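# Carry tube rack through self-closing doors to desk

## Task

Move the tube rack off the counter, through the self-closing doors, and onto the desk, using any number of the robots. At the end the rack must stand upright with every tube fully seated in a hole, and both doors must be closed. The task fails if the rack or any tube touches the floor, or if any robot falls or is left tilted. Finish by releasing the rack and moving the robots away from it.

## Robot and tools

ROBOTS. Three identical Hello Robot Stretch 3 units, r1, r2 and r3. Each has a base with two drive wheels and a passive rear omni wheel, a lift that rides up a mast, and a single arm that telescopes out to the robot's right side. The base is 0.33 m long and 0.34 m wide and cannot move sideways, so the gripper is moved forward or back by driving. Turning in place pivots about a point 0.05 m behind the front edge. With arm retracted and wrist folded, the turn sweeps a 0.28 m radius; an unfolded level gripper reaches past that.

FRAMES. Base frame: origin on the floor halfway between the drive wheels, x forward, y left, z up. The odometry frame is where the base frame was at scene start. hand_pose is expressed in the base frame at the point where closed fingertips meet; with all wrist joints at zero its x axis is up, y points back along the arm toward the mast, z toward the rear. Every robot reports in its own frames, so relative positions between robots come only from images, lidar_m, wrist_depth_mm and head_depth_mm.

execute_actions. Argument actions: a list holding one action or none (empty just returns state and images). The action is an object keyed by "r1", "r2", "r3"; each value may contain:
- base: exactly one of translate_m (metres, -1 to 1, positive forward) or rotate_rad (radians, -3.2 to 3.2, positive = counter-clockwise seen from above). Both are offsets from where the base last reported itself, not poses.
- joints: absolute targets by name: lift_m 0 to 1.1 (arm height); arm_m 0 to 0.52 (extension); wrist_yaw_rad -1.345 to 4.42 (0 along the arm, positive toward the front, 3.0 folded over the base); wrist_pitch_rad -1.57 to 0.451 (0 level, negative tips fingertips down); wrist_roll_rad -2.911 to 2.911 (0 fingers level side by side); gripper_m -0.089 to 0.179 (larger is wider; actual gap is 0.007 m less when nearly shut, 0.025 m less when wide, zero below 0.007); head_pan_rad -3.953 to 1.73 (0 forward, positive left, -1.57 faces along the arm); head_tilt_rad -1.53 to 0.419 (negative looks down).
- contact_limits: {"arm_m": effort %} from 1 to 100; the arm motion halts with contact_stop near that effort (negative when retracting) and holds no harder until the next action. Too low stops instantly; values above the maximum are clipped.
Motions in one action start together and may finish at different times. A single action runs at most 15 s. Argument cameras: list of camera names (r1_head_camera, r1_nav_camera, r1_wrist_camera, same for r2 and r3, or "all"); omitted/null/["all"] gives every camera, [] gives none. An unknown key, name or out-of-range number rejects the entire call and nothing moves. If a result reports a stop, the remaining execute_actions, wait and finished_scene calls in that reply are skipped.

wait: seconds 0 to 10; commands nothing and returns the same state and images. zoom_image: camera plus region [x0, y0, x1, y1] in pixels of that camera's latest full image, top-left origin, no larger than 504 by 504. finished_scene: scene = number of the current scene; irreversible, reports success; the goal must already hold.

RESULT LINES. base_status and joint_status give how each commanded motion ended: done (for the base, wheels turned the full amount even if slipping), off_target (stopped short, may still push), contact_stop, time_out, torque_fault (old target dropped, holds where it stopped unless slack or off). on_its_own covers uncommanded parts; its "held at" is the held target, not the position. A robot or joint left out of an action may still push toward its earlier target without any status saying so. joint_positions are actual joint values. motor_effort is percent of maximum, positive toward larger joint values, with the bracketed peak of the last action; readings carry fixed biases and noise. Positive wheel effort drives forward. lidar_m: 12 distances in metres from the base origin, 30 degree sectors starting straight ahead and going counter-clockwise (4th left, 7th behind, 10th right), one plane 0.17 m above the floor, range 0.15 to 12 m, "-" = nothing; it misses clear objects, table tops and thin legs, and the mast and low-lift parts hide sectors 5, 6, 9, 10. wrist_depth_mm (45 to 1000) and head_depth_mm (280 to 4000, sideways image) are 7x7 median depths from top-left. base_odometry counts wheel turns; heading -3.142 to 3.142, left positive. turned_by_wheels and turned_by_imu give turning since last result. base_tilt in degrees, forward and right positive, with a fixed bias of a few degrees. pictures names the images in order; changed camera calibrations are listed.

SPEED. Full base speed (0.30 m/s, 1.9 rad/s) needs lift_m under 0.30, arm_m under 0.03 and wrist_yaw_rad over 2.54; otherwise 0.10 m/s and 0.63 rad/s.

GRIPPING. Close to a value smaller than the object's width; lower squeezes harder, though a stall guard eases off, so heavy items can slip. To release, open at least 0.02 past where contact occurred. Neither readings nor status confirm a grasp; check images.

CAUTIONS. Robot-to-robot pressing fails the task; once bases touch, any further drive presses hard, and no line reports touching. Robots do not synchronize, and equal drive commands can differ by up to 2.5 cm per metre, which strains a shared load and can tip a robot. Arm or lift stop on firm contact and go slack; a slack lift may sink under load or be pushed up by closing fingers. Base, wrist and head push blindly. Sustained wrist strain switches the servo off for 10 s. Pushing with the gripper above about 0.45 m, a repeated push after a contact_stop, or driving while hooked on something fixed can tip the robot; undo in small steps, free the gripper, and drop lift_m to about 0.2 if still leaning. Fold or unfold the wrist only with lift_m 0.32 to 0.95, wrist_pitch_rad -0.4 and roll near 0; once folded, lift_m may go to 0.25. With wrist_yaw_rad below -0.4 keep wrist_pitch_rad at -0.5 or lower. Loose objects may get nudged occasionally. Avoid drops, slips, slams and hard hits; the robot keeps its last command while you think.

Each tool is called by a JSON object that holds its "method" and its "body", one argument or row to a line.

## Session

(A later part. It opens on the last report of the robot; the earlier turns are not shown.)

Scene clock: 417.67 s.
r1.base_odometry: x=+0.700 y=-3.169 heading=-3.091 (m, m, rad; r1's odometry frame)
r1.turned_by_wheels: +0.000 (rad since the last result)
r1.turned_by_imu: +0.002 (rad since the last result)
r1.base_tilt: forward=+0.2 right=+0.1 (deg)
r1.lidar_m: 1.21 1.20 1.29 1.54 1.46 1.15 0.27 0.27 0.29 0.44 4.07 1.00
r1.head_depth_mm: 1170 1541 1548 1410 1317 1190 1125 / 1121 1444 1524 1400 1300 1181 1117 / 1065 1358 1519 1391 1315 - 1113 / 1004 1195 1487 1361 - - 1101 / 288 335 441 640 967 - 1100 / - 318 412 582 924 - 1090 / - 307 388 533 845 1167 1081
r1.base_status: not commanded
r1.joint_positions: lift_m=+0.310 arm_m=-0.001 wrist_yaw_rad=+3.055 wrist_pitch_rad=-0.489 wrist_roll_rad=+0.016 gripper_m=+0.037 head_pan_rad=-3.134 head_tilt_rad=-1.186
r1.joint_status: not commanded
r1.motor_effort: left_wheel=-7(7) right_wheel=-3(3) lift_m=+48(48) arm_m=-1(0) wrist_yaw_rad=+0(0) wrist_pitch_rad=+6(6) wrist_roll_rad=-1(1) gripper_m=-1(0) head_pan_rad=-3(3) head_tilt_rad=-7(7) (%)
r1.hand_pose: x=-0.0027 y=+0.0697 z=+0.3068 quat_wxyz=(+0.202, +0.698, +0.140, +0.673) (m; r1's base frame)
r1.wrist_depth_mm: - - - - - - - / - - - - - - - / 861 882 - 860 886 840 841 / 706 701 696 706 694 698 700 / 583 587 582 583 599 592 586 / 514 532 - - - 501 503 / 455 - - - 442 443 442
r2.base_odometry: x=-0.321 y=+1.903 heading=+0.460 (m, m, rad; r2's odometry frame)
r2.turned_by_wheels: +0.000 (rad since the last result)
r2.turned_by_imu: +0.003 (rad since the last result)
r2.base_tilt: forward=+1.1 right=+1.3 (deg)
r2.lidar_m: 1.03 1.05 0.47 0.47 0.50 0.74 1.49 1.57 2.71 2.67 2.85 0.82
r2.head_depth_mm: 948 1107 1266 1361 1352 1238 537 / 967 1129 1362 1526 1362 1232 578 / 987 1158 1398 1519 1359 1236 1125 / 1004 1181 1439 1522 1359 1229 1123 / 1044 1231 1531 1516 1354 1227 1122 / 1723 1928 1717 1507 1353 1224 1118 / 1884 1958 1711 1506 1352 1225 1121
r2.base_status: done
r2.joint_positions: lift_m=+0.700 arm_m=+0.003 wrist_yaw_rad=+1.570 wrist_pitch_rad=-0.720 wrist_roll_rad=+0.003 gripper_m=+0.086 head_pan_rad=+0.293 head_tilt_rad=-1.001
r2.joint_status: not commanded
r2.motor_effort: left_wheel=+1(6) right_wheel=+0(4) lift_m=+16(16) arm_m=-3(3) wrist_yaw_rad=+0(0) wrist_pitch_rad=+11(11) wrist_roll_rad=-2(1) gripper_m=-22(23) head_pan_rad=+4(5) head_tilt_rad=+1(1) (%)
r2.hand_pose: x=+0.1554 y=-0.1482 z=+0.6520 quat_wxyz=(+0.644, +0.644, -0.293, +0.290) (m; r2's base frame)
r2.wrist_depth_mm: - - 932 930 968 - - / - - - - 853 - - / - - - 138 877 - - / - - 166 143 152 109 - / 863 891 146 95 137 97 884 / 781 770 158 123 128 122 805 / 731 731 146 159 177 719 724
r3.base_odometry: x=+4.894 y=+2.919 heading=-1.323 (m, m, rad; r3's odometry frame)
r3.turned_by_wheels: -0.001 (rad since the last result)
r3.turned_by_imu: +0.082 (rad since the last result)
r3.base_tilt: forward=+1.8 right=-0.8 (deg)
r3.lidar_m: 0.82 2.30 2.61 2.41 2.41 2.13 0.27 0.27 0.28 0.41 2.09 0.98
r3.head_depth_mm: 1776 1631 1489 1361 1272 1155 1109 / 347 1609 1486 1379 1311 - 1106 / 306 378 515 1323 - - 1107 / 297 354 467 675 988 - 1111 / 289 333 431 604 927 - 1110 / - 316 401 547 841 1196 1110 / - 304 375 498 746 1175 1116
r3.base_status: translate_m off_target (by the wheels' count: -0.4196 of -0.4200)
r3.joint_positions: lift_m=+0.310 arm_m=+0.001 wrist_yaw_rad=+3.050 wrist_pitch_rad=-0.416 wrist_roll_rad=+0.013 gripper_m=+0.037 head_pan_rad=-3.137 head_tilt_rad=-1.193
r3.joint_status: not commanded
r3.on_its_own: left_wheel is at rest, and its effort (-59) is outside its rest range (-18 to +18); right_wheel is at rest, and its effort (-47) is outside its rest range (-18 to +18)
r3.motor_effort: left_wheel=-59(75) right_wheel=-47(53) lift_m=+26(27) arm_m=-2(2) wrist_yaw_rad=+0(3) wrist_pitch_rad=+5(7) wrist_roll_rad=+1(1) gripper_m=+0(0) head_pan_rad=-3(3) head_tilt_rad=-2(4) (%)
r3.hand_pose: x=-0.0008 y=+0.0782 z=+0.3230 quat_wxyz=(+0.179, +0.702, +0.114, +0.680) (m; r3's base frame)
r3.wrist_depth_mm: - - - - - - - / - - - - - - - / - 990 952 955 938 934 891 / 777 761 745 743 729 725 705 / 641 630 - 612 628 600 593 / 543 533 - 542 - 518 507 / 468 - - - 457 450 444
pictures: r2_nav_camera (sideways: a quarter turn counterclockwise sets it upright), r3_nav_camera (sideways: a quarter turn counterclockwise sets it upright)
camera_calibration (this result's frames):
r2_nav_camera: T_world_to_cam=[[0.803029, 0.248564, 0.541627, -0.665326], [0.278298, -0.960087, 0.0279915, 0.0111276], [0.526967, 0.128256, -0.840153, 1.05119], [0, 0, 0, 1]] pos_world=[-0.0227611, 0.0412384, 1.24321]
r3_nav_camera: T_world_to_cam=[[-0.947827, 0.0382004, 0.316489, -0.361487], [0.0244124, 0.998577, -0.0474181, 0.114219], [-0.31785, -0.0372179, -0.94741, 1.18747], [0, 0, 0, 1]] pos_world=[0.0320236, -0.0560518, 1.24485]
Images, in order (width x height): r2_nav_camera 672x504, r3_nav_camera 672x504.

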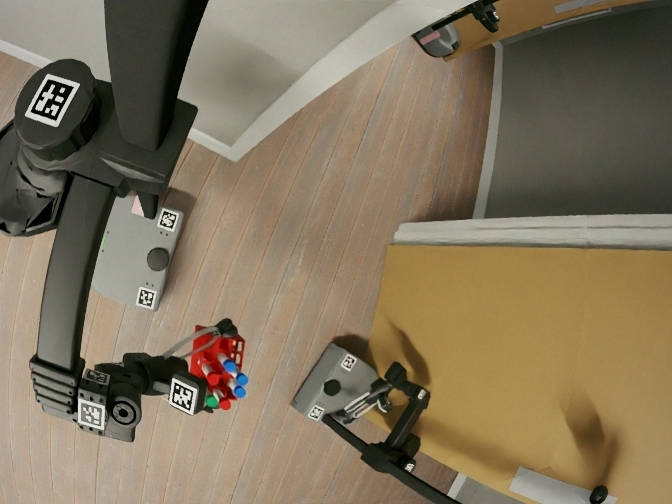

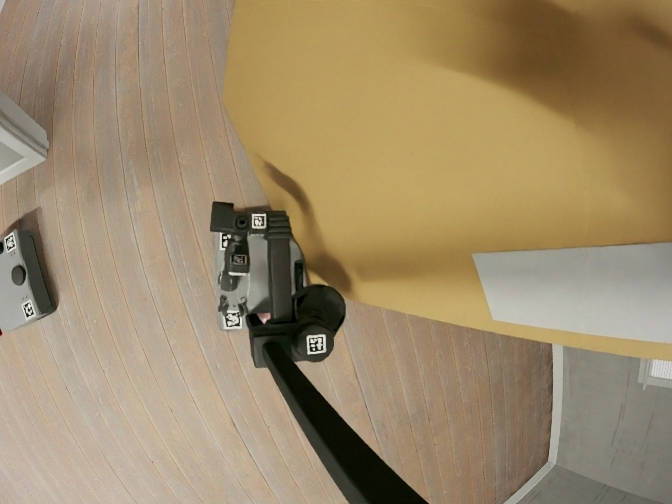

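{"method": "execute_actions", "body": {
  "actions": [
    {"r3":{"base":{"translate_m":0.01}},"r2":{"base":{"rotate_rad":0.45},"joints":{"head_pan_rad":0}}}
  ],
  "cameras": []
}}

{"method": "execute_actions", "body": {
  "actions": [
    {"r2":{"base":{"translate_m":0.5}}}
  ],
  "cameras": []
}}

{"method": "execute_actions", "body": {
  "actions": [
    {"r2":{"base":{"rotate_rad":1.05}}}
  ],
  "cameras": ["r2_nav_camera"]
}}

Scene clock: 424.97 s.
r1.base_odometry: x=+0.700 y=-3.169 heading=-3.091 (m, m, rad; r1's odometry frame)
r1.turned_by_wheels: +0.000 (rad since the last result)
r1.turned_by_imu: +0.001 (rad since the last result)
r1.base_tilt: forward=+0.2 right=+0.2 (deg)
r1.lidar_m: 1.21 1.19 1.29 1.54 1.46 1.15 0.27 0.27 0.29 0.44 4.07 1.00
r1.head_depth_mm: 1178 1540 1544 1420 1313 1184 1124 / 1122 1443 1534 1400 1296 1177 1115 / 1070 1358 1527 1388 1328 - 1113 / 1003 1190 1487 1368 - - 1104 / 289 334 442 638 974 - 1096 / - 318 412 581 920 - 1085 / - 307 387 533 843 1163 1085
r1.base_status: not commanded
r1.joint_positions: lift_m=+0.310 arm_m=-0.001 wrist_yaw_rad=+3.055 wrist_pitch_rad=-0.489 wrist_roll_rad=+0.016 gripper_m=+0.037 head_pan_rad=-3.134 head_tilt_rad=-1.186
r1.joint_status: not commanded
r1.motor_effort: left_wheel=-7(7) right_wheel=-4(4) lift_m=+48(48) arm_m=+0(0) wrist_yaw_rad=-2(1) wrist_pitch_rad=+6(6) wrist_roll_rad=-1(0) gripper_m=+0(1) head_pan_rad=-3(3) head_tilt_rad=-7(7) (%)
r1.hand_pose: x=-0.0027 y=+0.0697 z=+0.3068 quat_wxyz=(+0.202, +0.698, +0.140, +0.673) (m; r1's base frame)
r1.wrist_depth_mm: - - - - - - - / - - - - - - - / 862 866 - 867 874 847 875 / 726 695 706 693 696 689 696 / 580 585 577 580 610 589 585 / 505 533 - - - 504 500 / 458 - - - 446 440 443
r2.base_odometry: x=-0.321 y=+1.903 heading=+0.910 (m, m, rad; r2's odometry frame)
r2.turned_by_wheels: +0.450 (rad since the last result)
r2.turned_by_imu: +0.455 (rad since the last result)
r2.base_tilt: forward=+1.1 right=+1.3 (deg)
r2.lidar_m: 1.04 0.47 0.46 0.49 0.68 1.49 1.54 2.10 2.67 2.78 0.81 1.02
r2.head_depth_mm: 944 1089 1289 1473 1365 605 555 / 978 1138 1351 1514 1365 630 850 / 1020 1191 1419 1528 1360 1241 1098 / 1122 1339 1617 1514 1361 1227 1124 / 1925 1973 1722 1518 1356 1229 1118 / 2054 1953 1707 1514 1346 1228 1118 / 2144 1957 1717 1512 1355 1191 1118
r2.base_status: done
r2.joint_positions: lift_m=+0.700 arm_m=+0.003 wrist_yaw_rad=+1.570 wrist_pitch_rad=-0.720 wrist_roll_rad=+0.003 gripper_m=+0.086 head_pan_rad=+0.007 head_tilt_rad=-1.001
r2.joint_status: all done
r2.motor_effort: left_wheel=+0(3) right_wheel=+2(6) lift_m=+16(16) arm_m=-3(3) wrist_yaw_rad=+0(0) wrist_pitch_rad=+11(11) wrist_roll_rad=-2(2) gripper_m=-23(23) head_pan_rad=-4(33) head_tilt_rad=+1(1) (%)
r2.hand_pose: x=+0.1554 y=-0.1482 z=+0.6520 quat_wxyz=(+0.644, +0.644, -0.293, +0.290) (m; r2's base frame)
r2.wrist_depth_mm: - - - 969 866 750 581 / - - - - 934 782 760 / - - - 137 140 902 847 / - - 166 143 152 111 764 / 541 886 146 95 137 97 850 / 593 766 158 123 128 122 799 / 607 720 146 160 176 723 723
r3.base_odometry: x=+4.897 y=+2.909 heading=-1.324 (m, m, rad; r3's odometry frame)
r3.turned_by_wheels: +0.000 (rad since the last result)
r3.turned_by_imu: +0.001 (rad since the last result)
r3.base_tilt: forward=+1.8 right=-0.8 (deg)
r3.lidar_m: 0.81 2.28 2.60 2.41 2.42 2.14 0.27 0.27 0.29 0.42 2.09 0.97
r3.head_depth_mm: 1791 1629 1477 1364 1262 1159 1104 / 330 1594 1491 1371 1310 - 1110 / 305 376 505 916 - - 1102 / 297 352 465 675 981 - 1114 / 289 332 429 607 922 - 1118 / - 316 401 548 849 1201 1109 / - 304 375 502 757 1181 1128
r3.base_status: done
r3.joint_positions: lift_m=+0.310 arm_m=+0.001 wrist_yaw_rad=+3.050 wrist_pitch_rad=-0.416 wrist_roll_rad=+0.013 gripper_m=+0.037 head_pan_rad=-3.137 head_tilt_rad=-1.193
r3.joint_status: not commanded
r3.motor_effort: left_wheel=-8(50) right_wheel=-3(43) lift_m=+26(26) arm_m=-2(2) wrist_yaw_rad=+0(1) wrist_pitch_rad=+6(5) wrist_roll_rad=+1(1) gripper_m=+0(0) head_pan_rad=-2(2) head_tilt_rad=-3(3) (%)
r3.hand_pose: x=-0.0008 y=+0.0782 z=+0.3230 quat_wxyz=(+0.179, +0.702, +0.114, +0.680) (m; r3's base frame)
r3.wrist_depth_mm: - - - - - - - / - - - - - - - / 984 997 951 955 921 906 895 / 770 765 738 738 737 733 717 / 636 627 - 614 634 604 594 / 535 530 - 537 - 511 510 / 462 - - - 454 450 448
pictures: none
No camera images: the call's "cameras" was empty. Leave "cameras" out to get every camera's image.

Scene clock: 431.43 s.
r1.base_odometry: x=+0.700 y=-3.169 heading=-3.091 (m, m, rad; r1's odometry frame)
r1.turned_by_wheels: +0.000 (rad since the last result)
r1.turned_by_imu: +0.002 (rad since the last result)
r1.base_tilt: forward=+0.2 right=+0.1 (deg)
r1.lidar_m: 1.21 1.20 1.29 1.54 1.46 1.15 0.27 0.27 0.29 0.44 4.07 1.00
r1.head_depth_mm: 1180 1543 1533 1414 1319 1188 1126 / 1120 1433 1532 1405 1305 1171 1113 / 1069 1348 1505 1390 1317 - 1109 / 1005 1195 1494 1366 - - 1108 / 289 334 441 639 973 - 1099 / - 318 412 580 925 - 1090 / - 307 387 532 841 1162 1078
r1.base_status: not commanded
r1.joint_positions: lift_m=+0.310 arm_m=-0.001 wrist_yaw_rad=+3.055 wrist_pitch_rad=-0.489 wrist_roll_rad=+0.016 gripper_m=+0.037 head_pan_rad=-3.134 head_tilt_rad=-1.186
r1.joint_status: not commanded
r1.motor_effort: left_wheel=-6(7) right_wheel=-3(4) lift_m=+49(48) arm_m=+1(0) wrist_yaw_rad=-2(1) wrist_pitch_rad=+6(7) wrist_roll_rad=+0(0) gripper_m=+0(0) head_pan_rad=-3(3) head_tilt_rad=-7(6) (%)
r1.hand_pose: x=-0.0027 y=+0.0697 z=+0.3068 quat_wxyz=(+0.202, +0.698, +0.140, +0.673) (m; r1's base frame)
r1.wrist_depth_mm: - - - - - - - / - - - - - - - / 874 856 - 855 861 846 854 / 693 702 696 707 713 698 690 / 582 593 574 578 604 576 583 / 507 526 - - - 501 507 / 454 - - - 440 439 443
r2.base_odometry: x=-0.014 y=+2.297 heading=+0.910 (m, m, rad; r2's odometry frame)
r2.turned_by_wheels: +0.000 (rad since the last result)
r2.turned_by_imu: +0.002 (rad since the last result)
r2.base_tilt: forward=+1.1 right=+1.4 (deg)
r2.lidar_m: 0.57 1.73 1.60 0.38 0.37 0.89 1.99 2.72 2.93 0.60 0.61 0.56
r2.head_depth_mm: 497 575 680 831 1075 607 554 / 529 598 713 883 1157 630 849 / 580 671 788 976 1288 1240 1099 / 647 758 927 1186 1337 1233 1120 / 1407 1676 1712 1505 1351 1223 1122 / 1496 1807 1711 1511 1351 1223 1120 / 1600 1882 1722 1512 1351 1224 1117
r2.base_status: done
r2.joint_positions: lift_m=+0.700 arm_m=+0.003 wrist_yaw_rad=+1.570 wrist_pitch_rad=-0.720 wrist_roll_rad=+0.003 gripper_m=+0.086 head_pan_rad=+0.007 head_tilt_rad=-1.001
r2.joint_status: not commanded
r2.motor_effort: left_wheel=-1(2) right_wheel=+2(6) lift_m=+16(16) arm_m=-3(3) wrist_yaw_rad=-1(0) wrist_pitch_rad=+11(11) wrist_roll_rad=-2(1) gripper_m=-23(23) head_pan_rad=-5(4) head_tilt_rad=+1(0) (%)
r2.hand_pose: x=+0.1554 y=-0.1482 z=+0.6520 quat_wxyz=(+0.644, +0.644, -0.293, +0.290) (m; r2's base frame)
r2.wrist_depth_mm: - - - 484 424 376 341 / - - - 543 464 419 378 / - - - 136 488 458 422 / - - 167 143 152 109 480 / 890 914 146 95 137 97 543 / 804 772 158 123 128 123 612 / 718 720 145 160 176 688 562
r3.base_odometry: x=+4.897 y=+2.909 heading=-1.324 (m, m, rad; r3's odometry frame)
r3.turned_by_wheels: +0.000 (rad since the last result)
r3.turned_by_imu: +0.001 (rad since the last result)
r3.base_tilt: forward=+1.8 right=-0.7 (deg)
r3.lidar_m: 1.43 2.29 2.61 2.42 2.41 2.14 0.27 0.27 0.29 0.42 2.09 0.60
r3.head_depth_mm: 1794 1633 1478 1371 1267 1166 1110 / 330 1589 1482 1368 1316 - 1107 / 305 375 505 917 - - 1100 / 297 352 464 673 985 - 1109 / 290 332 431 606 927 - 1115 / - 316 401 549 847 1192 1108 / - 304 375 500 760 1184 1114
r3.base_status: not commanded
r3.joint_positions: lift_m=+0.310 arm_m=+0.001 wrist_yaw_rad=+3.050 wrist_pitch_rad=-0.416 wrist_roll_rad=+0.013 gripper_m=+0.037 head_pan_rad=-3.137 head_tilt_rad=-1.193
r3.joint_status: not commanded
r3.motor_effort: left_wheel=-8(7) right_wheel=-2(2) lift_m=+26(26) arm_m=-2(2) wrist_yaw_rad=-1(0) wrist_pitch_rad=+5(5) wrist_roll_rad=+1(1) gripper_m=-1(0) head_pan_rad=-2(2) head_tilt_rad=-2(4) (%)
r3.hand_pose: x=-0.0008 y=+0.0782 z=+0.3230 quat_wxyz=(+0.179, +0.702, +0.114, +0.680) (m; r3's base frame)
r3.wrist_depth_mm: - - - - - - - / - - - - - - - / 982 975 962 961 921 895 898 / 762 760 739 752 737 722 724 / 625 630 - 617 626 603 590 / 536 534 - 541 - 511 509 / 463 - - - 453 445 447
pictures: none
No camera images: the call's "cameras" was empty. Leave "cameras" out to get every camera's image.

Scene clock: 434.03 s.
r1.base_odometry: x=+0.700 y=-3.169 heading=-3.091 (m, m, rad; r1's odometry frame)
r1.turned_by_wheels: +0.000 (rad since the last result)
r1.turned_by_imu: +0.001 (rad since the last result)
r1.base_tilt: forward=+0.2 right=+0.1 (deg)
r1.lidar_m: 1.21 1.20 1.29 1.54 1.46 1.15 0.27 0.27 0.29 0.44 4.07 1.00
r1.head_depth_mm: 1180 1535 1545 1411 1316 1188 1123 / 1126 1444 1534 1402 1309 1179 1114 / 1071 1354 1511 1388 1328 - 1107 / 1004 1192 1485 1363 - - 1106 / 289 335 441 640 970 - 1101 / - 318 412 582 921 - 1090 / - 307 387 533 840 1164 1085
r1.base_status: not commanded
r1.joint_positions: lift_m=+0.310 arm_m=-0.001 wrist_yaw_rad=+3.055 wrist_pitch_rad=-0.489 wrist_roll_rad=+0.016 gripper_m=+0.037 head_pan_rad=-3.134 head_tilt_rad=-1.186
r1.joint_status: not commanded
r1.motor_effort: left_wheel=-7(7) right_wheel=-3(3) lift_m=+48(48) arm_m=+0(1) wrist_yaw_rad=+0(1) wrist_pitch_rad=+6(6) wrist_roll_rad=-1(0) gripper_m=-1(0) head_pan_rad=-3(3) head_tilt_rad=-7(8) (%)
r1.hand_pose: x=-0.0027 y=+0.0697 z=+0.3068 quat_wxyz=(+0.202, +0.698, +0.140, +0.673) (m; r1's base frame)
r1.wrist_depth_mm: - - - - - - - / - - - - - - - / 874 871 - 854 837 845 835 / 718 709 713 694 704 688 692 / 592 591 584 588 611 575 580 / 509 521 - - - 503 504 / 456 - - - 441 442 443
r2.base_odometry: x=-0.014 y=+2.297 heading=+1.960 (m, m, rad; r2's odometry frame)
r2.turned_by_wheels: +1.050 (rad since the last result)
r2.turned_by_imu: +1.062 (rad since the last result)
r2.base_tilt: forward=+1.1 right=+1.3 (deg)
r2.lidar_m: 1.61 0.38 0.35 0.92 1.99 3.01 2.93 0.60 0.61 0.56 0.57 1.73
r2.head_depth_mm: 1653 1878 1739 1528 1365 604 554 / 1900 1820 1726 1530 1366 612 851 / 2331 1907 1725 1510 1364 1240 1100 / 2313 1995 1722 1514 1359 1229 1123 / 2325 1972 1722 1520 1356 1233 1123 / 2321 1975 1715 1504 1355 1226 1124 / 2325 1964 1703 1512 1356 1009 1103
r2.base_status: done
r2.joint_positions: lift_m=+0.700 arm_m=+0.003 wrist_yaw_rad=+1.570 wrist_pitch_rad=-0.720 wrist_roll_rad=+0.003 gripper_m=+0.086 head_pan_rad=+0.007 head_tilt_rad=-1.001
r2.joint_status: not commanded
r2.motor_effort: left_wheel=-1(5) right_wheel=+3(6) lift_m=+16(16) arm_m=-4(4) wrist_yaw_rad=+0(0) wrist_pitch_rad=+11(11) wrist_roll_rad=-2(2) gripper_m=-23(22) head_pan_rad=-5(5) head_tilt_rad=+0(0) (%)
r2.hand_pose: x=+0.1554 y=-0.1482 z=+0.6520 quat_wxyz=(+0.644, +0.644, -0.293, +0.290) (m; r2's base frame)
r2.wrist_depth_mm: - - - - - - - / - - - - - - - / - - - 138 140 - - / - - 166 144 153 109 - / 475 905 146 95 137 97 879 / 482 641 158 123 128 123 480 / 665 693 146 159 176 684 492
r3.base_odometry: x=+4.897 y=+2.909 heading=-1.324 (m, m, rad; r3's odometry frame)
r3.turned_by_wheels: +0.000 (rad since the last result)
r3.turned_by_imu: +0.000 (rad since the last result)
r3.base_tilt: forward=+1.8 right=-0.7 (deg)
r3.lidar_m: 1.43 2.28 2.61 2.41 2.42 2.14 0.27 0.27 0.29 0.42 2.09 0.60
r3.head_depth_mm: 1815 1629 1475 1361 1268 1161 1106 / 330 1589 1481 1366 1304 - 1105 / 305 375 505 914 - - 1105 / 296 353 466 676 979 - 1111 / 289 332 430 605 921 - 1112 / - 316 401 547 843 1190 1109 / - 304 375 502 755 1181 1118
r3.base_status: not commanded
r3.joint_positions: lift_m=+0.310 arm_m=+0.001 wrist_yaw_rad=+3.050 wrist_pitch_rad=-0.416 wrist_roll_rad=+0.013 gripper_m=+0.037 head_pan_rad=-3.137 head_tilt_rad=-1.193
r3.joint_status: not commanded
r3.motor_effort: left_wheel=-8(7) right_wheel=-2(2) lift_m=+26(26) arm_m=-2(2) wrist_yaw_rad=+0(0) wrist_pitch_rad=+5(5) wrist_roll_rad=+1(1) gripper_m=+0(0) head_pan_rad=-1(2) head_tilt_rad=-3(4) (%)
r3.hand_pose: x=-0.0008 y=+0.0782 z=+0.3230 quat_wxyz=(+0.179, +0.702, +0.114, +0.680) (m; r3's base frame)
r3.wrist_depth_mm: - - - - - - - / - - - - - - - / 979 953 947 961 930 914 910 / 783 766 754 742 734 723 717 / 642 631 - 613 624 604 598 / 531 536 - 537 - 513 508 / 466 - - - 454 446 446
pictures: r2_nav_camera (sideways: a quarter turn counterclockwise sets it upright)
camera_calibration (this result's frames):
r2_nav_camera: T_world_to_cam=[[0.840517, 0.0119506, 0.541654, -0.66559], [-0.00382579, -0.999601, 0.0279912, 0.0128491], [0.541772, -0.0255993, -0.840136, 1.05108], [0, 0, 0, 1]] pos_world=[-0.00995462, 0.0477049, 1.24321]
Images, in order (width x height): r2_nav_camera 672x504.

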